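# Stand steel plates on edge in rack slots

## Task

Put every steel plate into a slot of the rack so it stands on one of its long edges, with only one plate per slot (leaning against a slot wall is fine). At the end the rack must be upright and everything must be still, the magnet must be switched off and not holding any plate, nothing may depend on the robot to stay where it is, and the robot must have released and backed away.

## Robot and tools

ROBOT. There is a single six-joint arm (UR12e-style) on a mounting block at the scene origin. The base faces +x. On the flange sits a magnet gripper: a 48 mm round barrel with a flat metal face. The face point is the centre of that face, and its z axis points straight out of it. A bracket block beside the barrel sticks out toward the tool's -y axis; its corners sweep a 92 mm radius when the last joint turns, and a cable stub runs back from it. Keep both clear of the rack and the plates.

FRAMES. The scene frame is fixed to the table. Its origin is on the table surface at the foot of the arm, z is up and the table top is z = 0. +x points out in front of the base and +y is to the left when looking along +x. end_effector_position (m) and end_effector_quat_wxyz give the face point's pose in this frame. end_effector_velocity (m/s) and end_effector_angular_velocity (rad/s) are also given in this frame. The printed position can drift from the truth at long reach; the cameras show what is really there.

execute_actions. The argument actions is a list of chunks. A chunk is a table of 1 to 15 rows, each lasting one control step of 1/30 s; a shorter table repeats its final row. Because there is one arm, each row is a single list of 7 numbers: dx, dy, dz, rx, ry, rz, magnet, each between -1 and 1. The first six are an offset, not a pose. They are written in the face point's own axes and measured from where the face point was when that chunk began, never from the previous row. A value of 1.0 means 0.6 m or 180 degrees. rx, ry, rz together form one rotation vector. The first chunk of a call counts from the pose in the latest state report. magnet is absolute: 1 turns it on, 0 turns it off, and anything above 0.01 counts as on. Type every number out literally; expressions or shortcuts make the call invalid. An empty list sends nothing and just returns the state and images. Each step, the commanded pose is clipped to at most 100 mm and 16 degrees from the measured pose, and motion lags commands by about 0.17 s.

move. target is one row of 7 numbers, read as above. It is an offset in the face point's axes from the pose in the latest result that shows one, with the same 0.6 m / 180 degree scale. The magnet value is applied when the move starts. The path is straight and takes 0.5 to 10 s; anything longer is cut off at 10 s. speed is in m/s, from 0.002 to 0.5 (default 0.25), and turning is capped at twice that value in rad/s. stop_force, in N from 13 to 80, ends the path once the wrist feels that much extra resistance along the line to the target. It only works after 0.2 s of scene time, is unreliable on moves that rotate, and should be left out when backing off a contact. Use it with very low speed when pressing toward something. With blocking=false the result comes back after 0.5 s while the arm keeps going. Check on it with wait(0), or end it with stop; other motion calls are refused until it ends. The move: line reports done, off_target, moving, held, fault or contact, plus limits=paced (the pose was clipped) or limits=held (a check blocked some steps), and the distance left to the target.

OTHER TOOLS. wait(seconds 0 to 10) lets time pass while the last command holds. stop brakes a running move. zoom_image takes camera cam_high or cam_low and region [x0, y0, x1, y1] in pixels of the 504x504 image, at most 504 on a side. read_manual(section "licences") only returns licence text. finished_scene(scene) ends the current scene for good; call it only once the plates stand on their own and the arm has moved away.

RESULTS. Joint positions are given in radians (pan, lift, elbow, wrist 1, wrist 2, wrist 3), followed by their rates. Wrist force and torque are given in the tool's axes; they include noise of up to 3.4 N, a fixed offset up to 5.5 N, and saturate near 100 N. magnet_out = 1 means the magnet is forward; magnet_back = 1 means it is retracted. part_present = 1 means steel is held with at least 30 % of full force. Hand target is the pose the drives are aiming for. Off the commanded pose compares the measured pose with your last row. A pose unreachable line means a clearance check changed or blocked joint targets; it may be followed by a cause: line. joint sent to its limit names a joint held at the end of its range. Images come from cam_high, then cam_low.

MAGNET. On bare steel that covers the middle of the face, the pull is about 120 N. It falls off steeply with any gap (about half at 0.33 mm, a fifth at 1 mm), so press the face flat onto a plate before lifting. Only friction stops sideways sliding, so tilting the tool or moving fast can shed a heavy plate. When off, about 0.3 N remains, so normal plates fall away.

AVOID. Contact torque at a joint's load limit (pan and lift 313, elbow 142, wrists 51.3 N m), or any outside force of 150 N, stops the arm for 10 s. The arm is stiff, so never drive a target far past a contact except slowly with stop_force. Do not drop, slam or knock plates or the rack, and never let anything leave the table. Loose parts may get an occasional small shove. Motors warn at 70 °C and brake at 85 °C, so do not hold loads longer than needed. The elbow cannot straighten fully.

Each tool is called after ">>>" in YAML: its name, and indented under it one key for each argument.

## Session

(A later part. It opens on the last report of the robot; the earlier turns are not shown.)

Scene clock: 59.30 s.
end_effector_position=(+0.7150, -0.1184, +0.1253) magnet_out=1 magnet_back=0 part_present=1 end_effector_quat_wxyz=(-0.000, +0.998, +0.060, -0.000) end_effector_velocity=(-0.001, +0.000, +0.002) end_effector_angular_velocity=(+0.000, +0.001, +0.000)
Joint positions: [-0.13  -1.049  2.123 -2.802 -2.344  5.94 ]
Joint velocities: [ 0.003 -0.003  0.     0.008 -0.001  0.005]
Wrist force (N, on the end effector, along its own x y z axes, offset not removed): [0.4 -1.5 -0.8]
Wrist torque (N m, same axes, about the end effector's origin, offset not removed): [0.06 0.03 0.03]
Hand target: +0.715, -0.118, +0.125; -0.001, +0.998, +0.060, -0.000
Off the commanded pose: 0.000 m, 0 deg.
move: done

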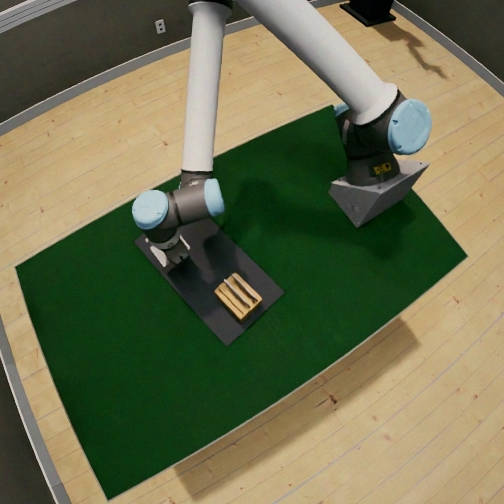

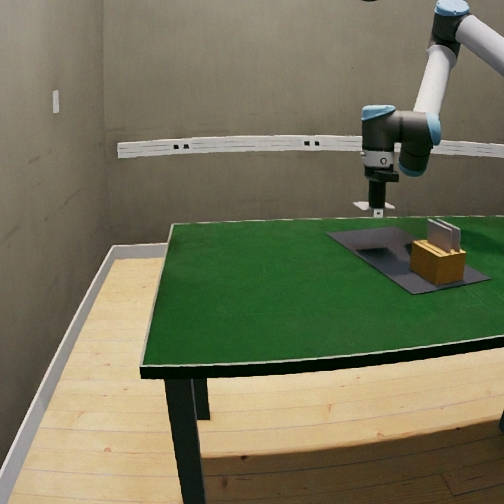

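>>> move:
  target: [-0.0665,-0.3798,-0.0828,0.3716,-0.4049,-0.4049,1]
  speed: 0.45

>>> move:
  target: [0,0.06,0.008,0,0,0,1]
  speed: 0.12

>>> zoom_image:
  camera: "cam_high"
  region: [210, 265, 270, 325]

>>> zoom_image:
  camera: "cam_low"
  region: [405, 200, 475, 270]

Scene clock: 62.43 s.
end_effector_position=(+0.6478, +0.1031, +0.1752) magnet_out=1 magnet_back=0 part_present=1 end_effector_quat_wxyz=(-0.445, +0.446, +0.550, -0.548) end_effector_velocity=(-0.001, +0.002, -0.000) end_effector_angular_velocity=(+0.003, +0.007, +0.008)
Joint positions: [-0.025 -0.525  1.443 -0.77  -1.772  5.517]
Joint velocities: [ 0.001  0.005 -0.001  0.007  0.    -0.003]
Wrist force (N, on the end effector, along its own x y z axes, offset not removed): [0.9 2.4 -4.8]
Wrist torque (N m, same axes, about the end effector's origin, offset not removed): [0.28 -0.14 0.00]
Hand target: +0.648, +0.103, +0.175; -0.445, +0.446, +0.550, -0.548
Off the commanded pose: 0.000 m, 0 deg.
move: done

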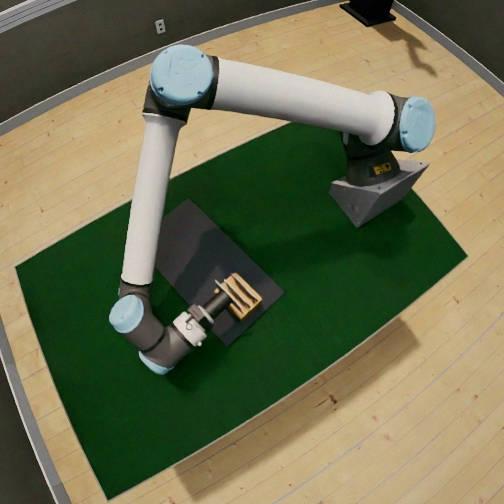

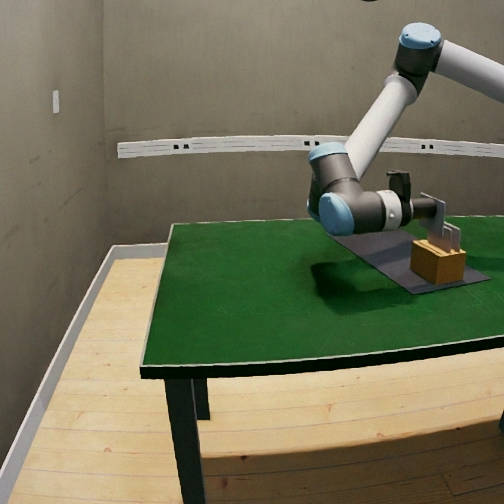

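Scene clock: 63.27 s.
end_effector_position=(+0.6432, +0.1022, +0.1394) magnet_out=1 magnet_back=0 part_present=1 end_effector_quat_wxyz=(-0.445, +0.446, +0.550, -0.548) end_effector_velocity=(-0.000, +0.001, -0.002) end_effector_angular_velocity=(-0.001, -0.001, +0.002)
Joint positions: [-0.055 -0.5    1.452 -0.803 -1.803  5.522]
Joint velocities: [-0.001  0.003 -0.    -0.001 -0.003  0.001]
Wrist force (N, on the end effector, along its own x y z axes, offset not removed): [0.6 -0.5 -2.0]
Wrist torque (N m, same axes, about the end effector's origin, offset not removed): [-0.06 -0.13 0.06]
Hand target: +0.643, +0.102, +0.139; -0.445, +0.446, +0.550, -0.548
Off the commanded pose: 0.000 m, 0 deg.
move: done

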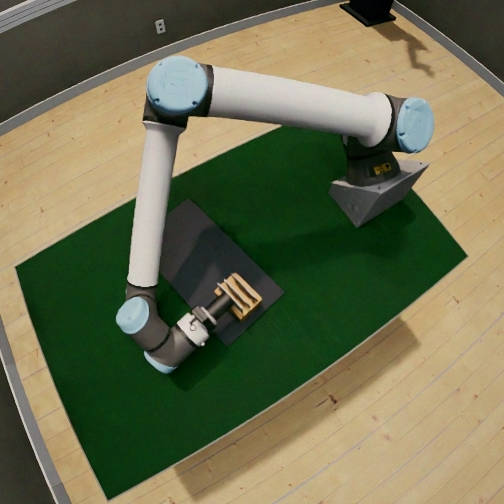

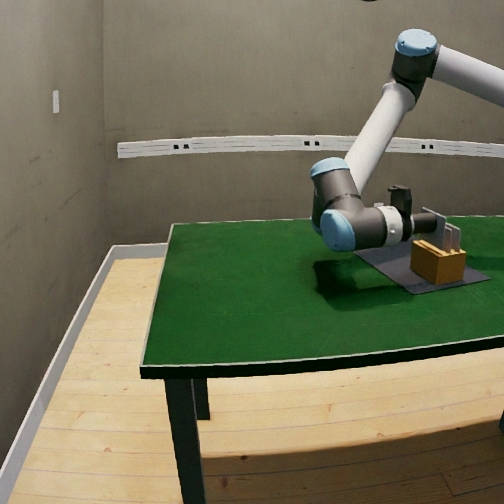

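Region (210, 265, 270, 325) of cam_high's 504x504 image, scaled by 8.400, with more detail than that image has.

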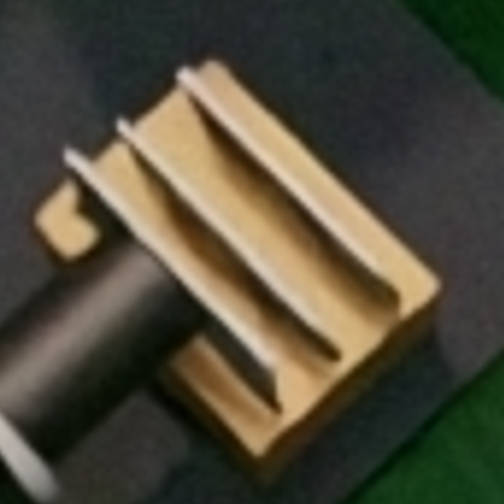

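Region (405, 200, 475, 270) of cam_low's 504x504 image, scaled by 7.200, with more detail than that image has.

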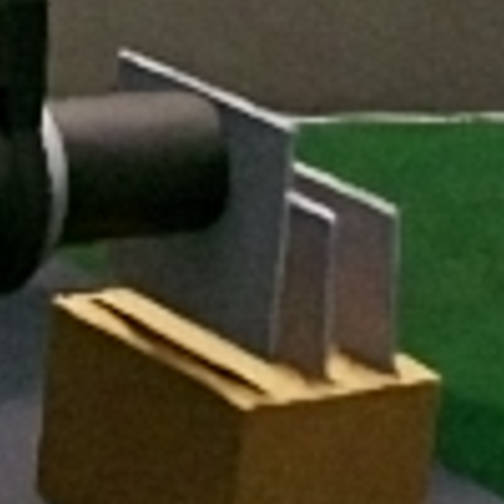

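>>> move:
  target: [-0.0055,0.013,0,0,0,0,1]
  speed: 0.04

>>> zoom_image:
  camera: "cam_high"
  region: [210, 265, 270, 325]

>>> zoom_image:
  camera: "cam_low"
  region: [405, 215, 455, 265]

Scene clock: 64.17 s.
end_effector_position=(+0.6438, +0.0990, +0.1317) magnet_out=1 magnet_back=0 part_present=1 end_effector_quat_wxyz=(-0.445, +0.446, +0.550, -0.548) end_effector_velocity=(-0.001, -0.000, -0.002) end_effector_angular_velocity=(-0.001, +0.001, +0.001)
Joint positions: [-0.064 -0.496  1.45  -0.805 -1.812  5.524]
Joint velocities: [-0.002  0.002  0.001 -0.001 -0.001  0.001]
Wrist force (N, on the end effector, along its own x y z axes, offset not removed): [-1.7 -0.3 -4.3]
Wrist torque (N m, same axes, about the end effector's origin, offset not removed): [-0.08 0.25 0.14]
Hand target: +0.644, +0.099, +0.132; -0.445, +0.446, +0.550, -0.548
Off the commanded pose: 0.000 m, 0 deg.
move: done

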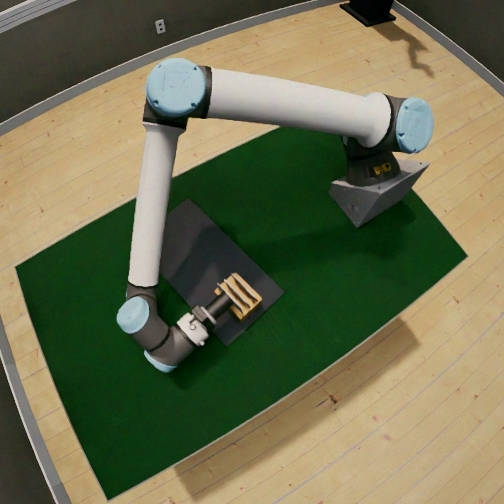

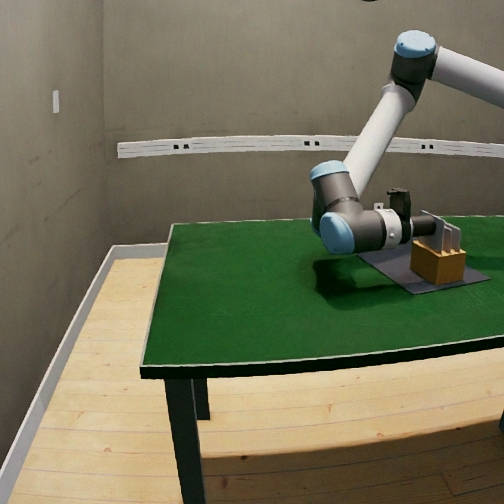

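Region (210, 265, 270, 325) of cam_high's 504x504 image, scaled by 8.400, with more detail than that image has.

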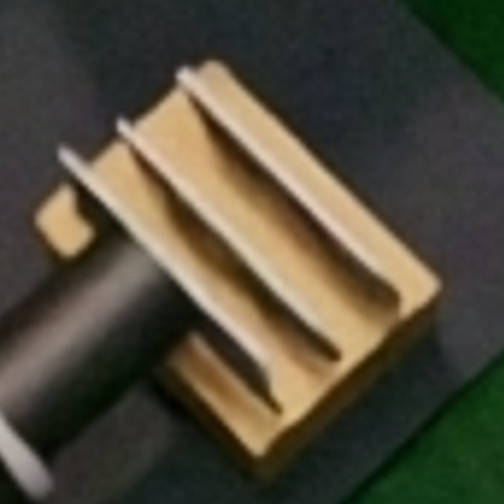

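Region (405, 215, 455, 265) of cam_low's 504x504 image, scaled by 10.080, with more detail than that image has.

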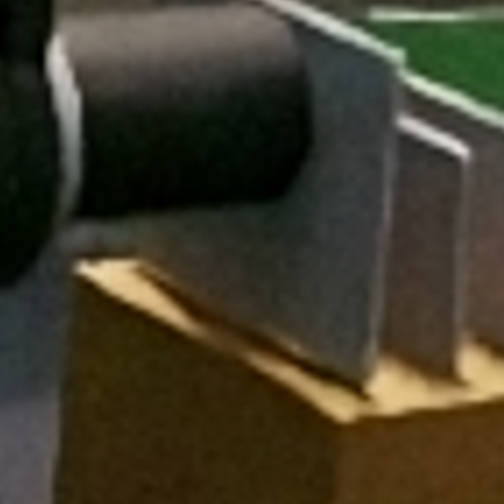

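Looks aligned; insert.

>>> move:
  target: [0,0.03,0,0,0,0,1]
  speed: 0.012
  stop_force: 13

>>> move:
  target: [0,0.018,0,0,0,0,1]
  speed: 0.005
  stop_force: 13

>>> zoom_image:
  camera: "cam_low"
  region: [405, 200, 475, 270]

Scene clock: 65.93 s.
end_effector_position=(+0.6439, +0.0990, +0.1138) magnet_out=1 magnet_back=0 part_present=1 end_effector_quat_wxyz=(-0.445, +0.446, +0.550, -0.548) end_effector_velocity=(+0.000, -0.001, -0.001) end_effector_angular_velocity=(+0.001, -0.002, -0.001)
Joint positions: [-0.079 -0.48   1.447 -0.817 -1.826  5.526]
Joint velocities: [-0.001 -0.    -0.    -0.002 -0.002 -0.001]
Wrist force (N, on the end effector, along its own x y z axes, offset not removed): [0.7 3.0 -2.1]
Wrist torque (N m, same axes, about the end effector's origin, offset not removed): [0.30 -0.13 0.16]
Hand target: +0.644, +0.099, +0.114; -0.445, +0.446, +0.550, -0.548
Off the commanded pose: 0.000 m, 0 deg.
move: done

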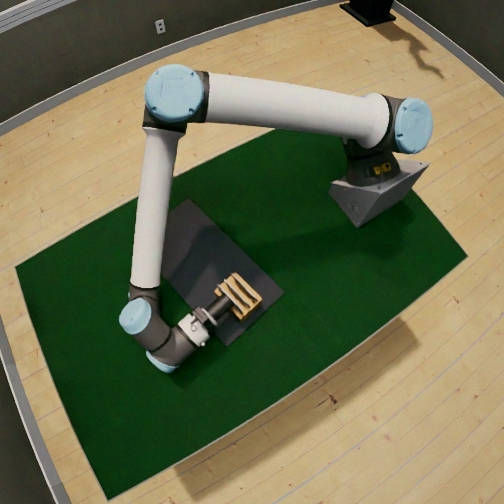

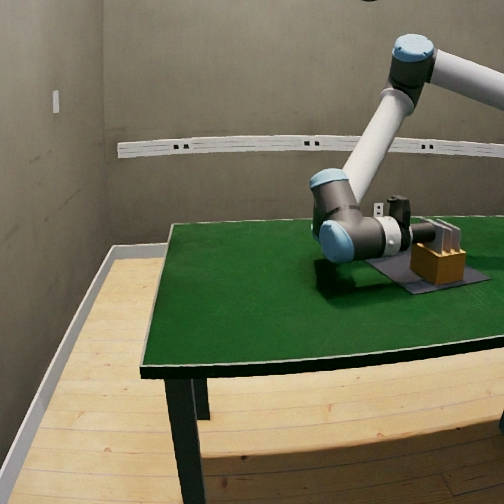

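Scene clock: 67.77 s.
end_effector_position=(+0.6439, +0.0990, +0.1063) magnet_out=1 magnet_back=0 part_present=1 end_effector_quat_wxyz=(-0.445, +0.446, +0.550, -0.548) end_effector_velocity=(-0.001, -0.000, +0.000) end_effector_angular_velocity=(+0.000, +0.001, +0.000)
Joint positions: [-0.085 -0.473  1.445 -0.822 -1.832  5.527]
Joint velocities: [-0.    -0.001  0.001  0.     0.001  0.   ]
Wrist force (N, on the end effector, along its own x y z axes, offset not removed): [2.7 -28.1 -2.4]
Wrist torque (N m, same axes, about the end effector's origin, offset not removed): [0.04 -0.01 -0.74]
Hand target: +0.644, +0.099, +0.107; -0.445, +0.446, +0.550, -0.548
Off the commanded pose: 0.003 m, 0 deg.
move: contact

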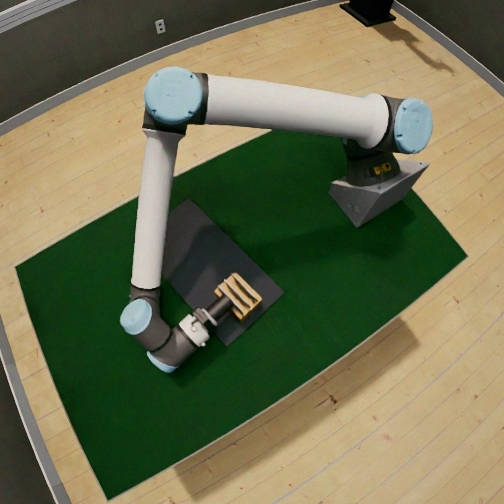

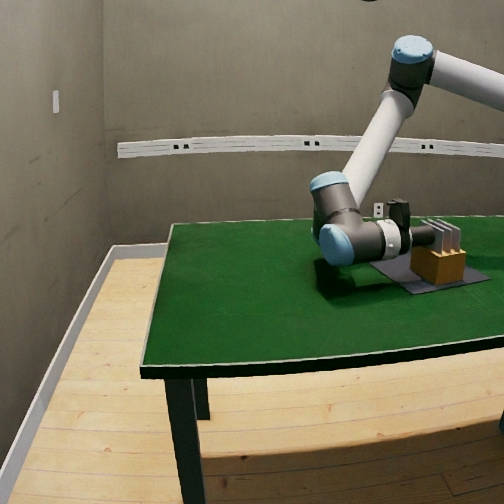

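Region (405, 200, 475, 270) of cam_low's 504x504 image, scaled by 7.200, with more detail than that image has.

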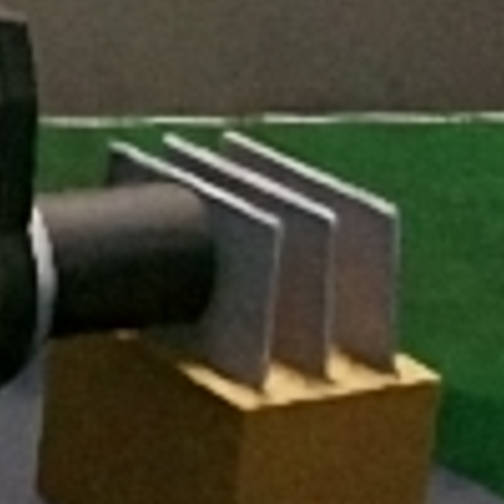

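>>> execute_actions:
  actions:
    - [[0,-0.0005,0,0,0,0,0]]
    - [[0,0,-0.002,0,0,0,0],[0,0,-0.004,0,0,0,0],[0,0,-0.006,0,0,0,0],[0,0,-0.008,0,0,0,0],[0,0,-0.01,0,0,0,0],[0,-0.002,-0.013,0,0,0,0],[0,-0.004,-0.016,0,0,0,0],[0,-0.006,-0.02,0,0,0,0],[0,-0.009,-0.025,0,0,0,0],[0,-0.012,-0.03,0,0,0,0]]

>>> move:
  target: [0,-0.15,-0.15,0,0,0,0]
  speed: 0.3

>>> zoom_image:
  camera: "cam_low"
  region: [395, 200, 485, 290]

Scene clock: 68.90 s.
end_effector_position=(+0.6601, +0.1023, +0.1131) magnet_out=0 magnet_back=1 part_present=0 end_effector_quat_wxyz=(-0.445, +0.446, +0.550, -0.548) end_effector_velocity=(+0.016, +0.004, +0.009) end_effector_angular_velocity=(-0.002, +0.001, +0.001)
Joint positions: [-0.075 -0.46   1.403 -0.793 -1.822  5.525]
Joint velocities: [ 0.012  0.013 -0.043  0.031  0.013  0.001]
Wrist force (N, on the end effector, along its own x y z axes, offset not removed): [0.1 -0.5 -1.4]
Wrist torque (N m, same axes, about the end effector's origin, offset not removed): [0.24 -0.03 0.07]
Hand target: +0.662, +0.103, +0.114; -0.445, +0.446, +0.550, -0.548
Off the commanded pose: 0.002 m, 0 deg.

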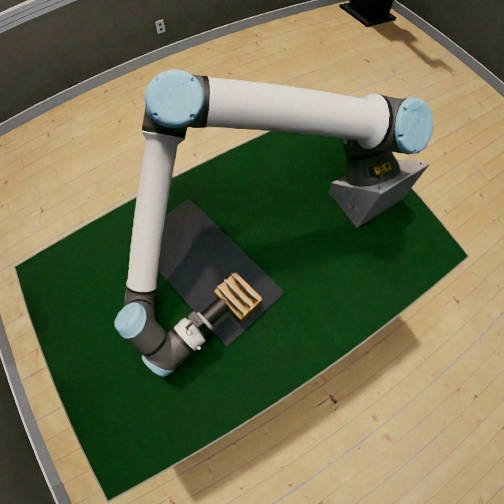

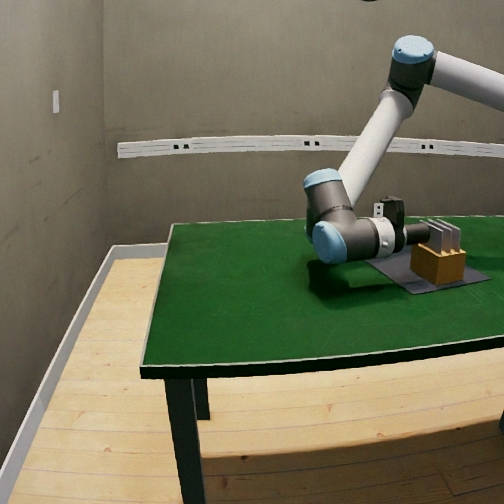

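Scene clock: 69.93 s.
end_effector_position=(+0.7480, +0.1206, +0.2032) magnet_out=0 magnet_back=1 part_present=0 end_effector_quat_wxyz=(-0.445, +0.446, +0.550, -0.548) end_effector_velocity=(+0.001, +0.000, +0.001) end_effector_angular_velocity=(-0.001, -0.001, -0.000)
Joint positions: [ 0.014 -0.413  1.153 -0.594 -1.734  5.512]
Joint velocities: [ 0.001  0.001 -0.004  0.002  0.     0.001]
Wrist force (N, on the end effector, along its own x y z axes, offset not removed): [1.0 -0.8 -2.5]
Wrist torque (N m, same axes, about the end effector's origin, offset not removed): [0.14 -0.13 0.09]
Hand target: +0.748, +0.121, +0.203; -0.445, +0.446, +0.550, -0.548
Off the commanded pose: 0.000 m, 0 deg.
move: done

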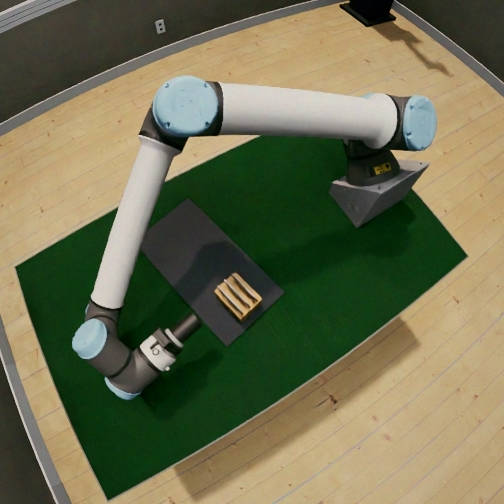

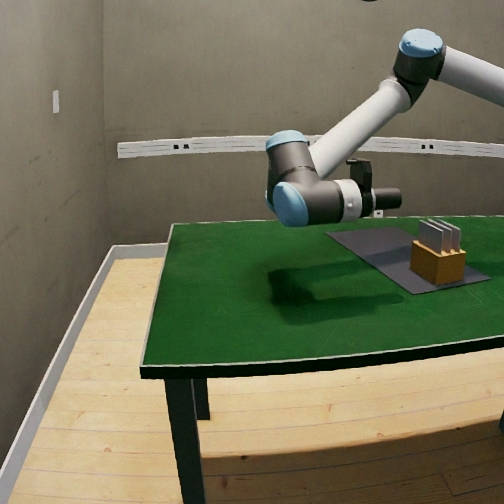

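Region (395, 200, 485, 290) of cam_low's 504x504 image, scaled by 5.600, with more detail than that image has.

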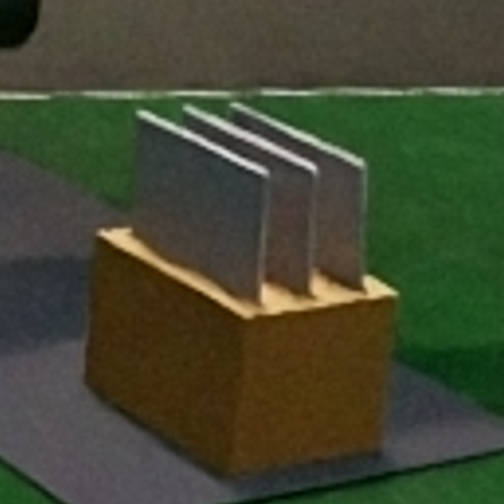

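>>> finished_scene:
  scene: 1

The scene is finished: the task was done.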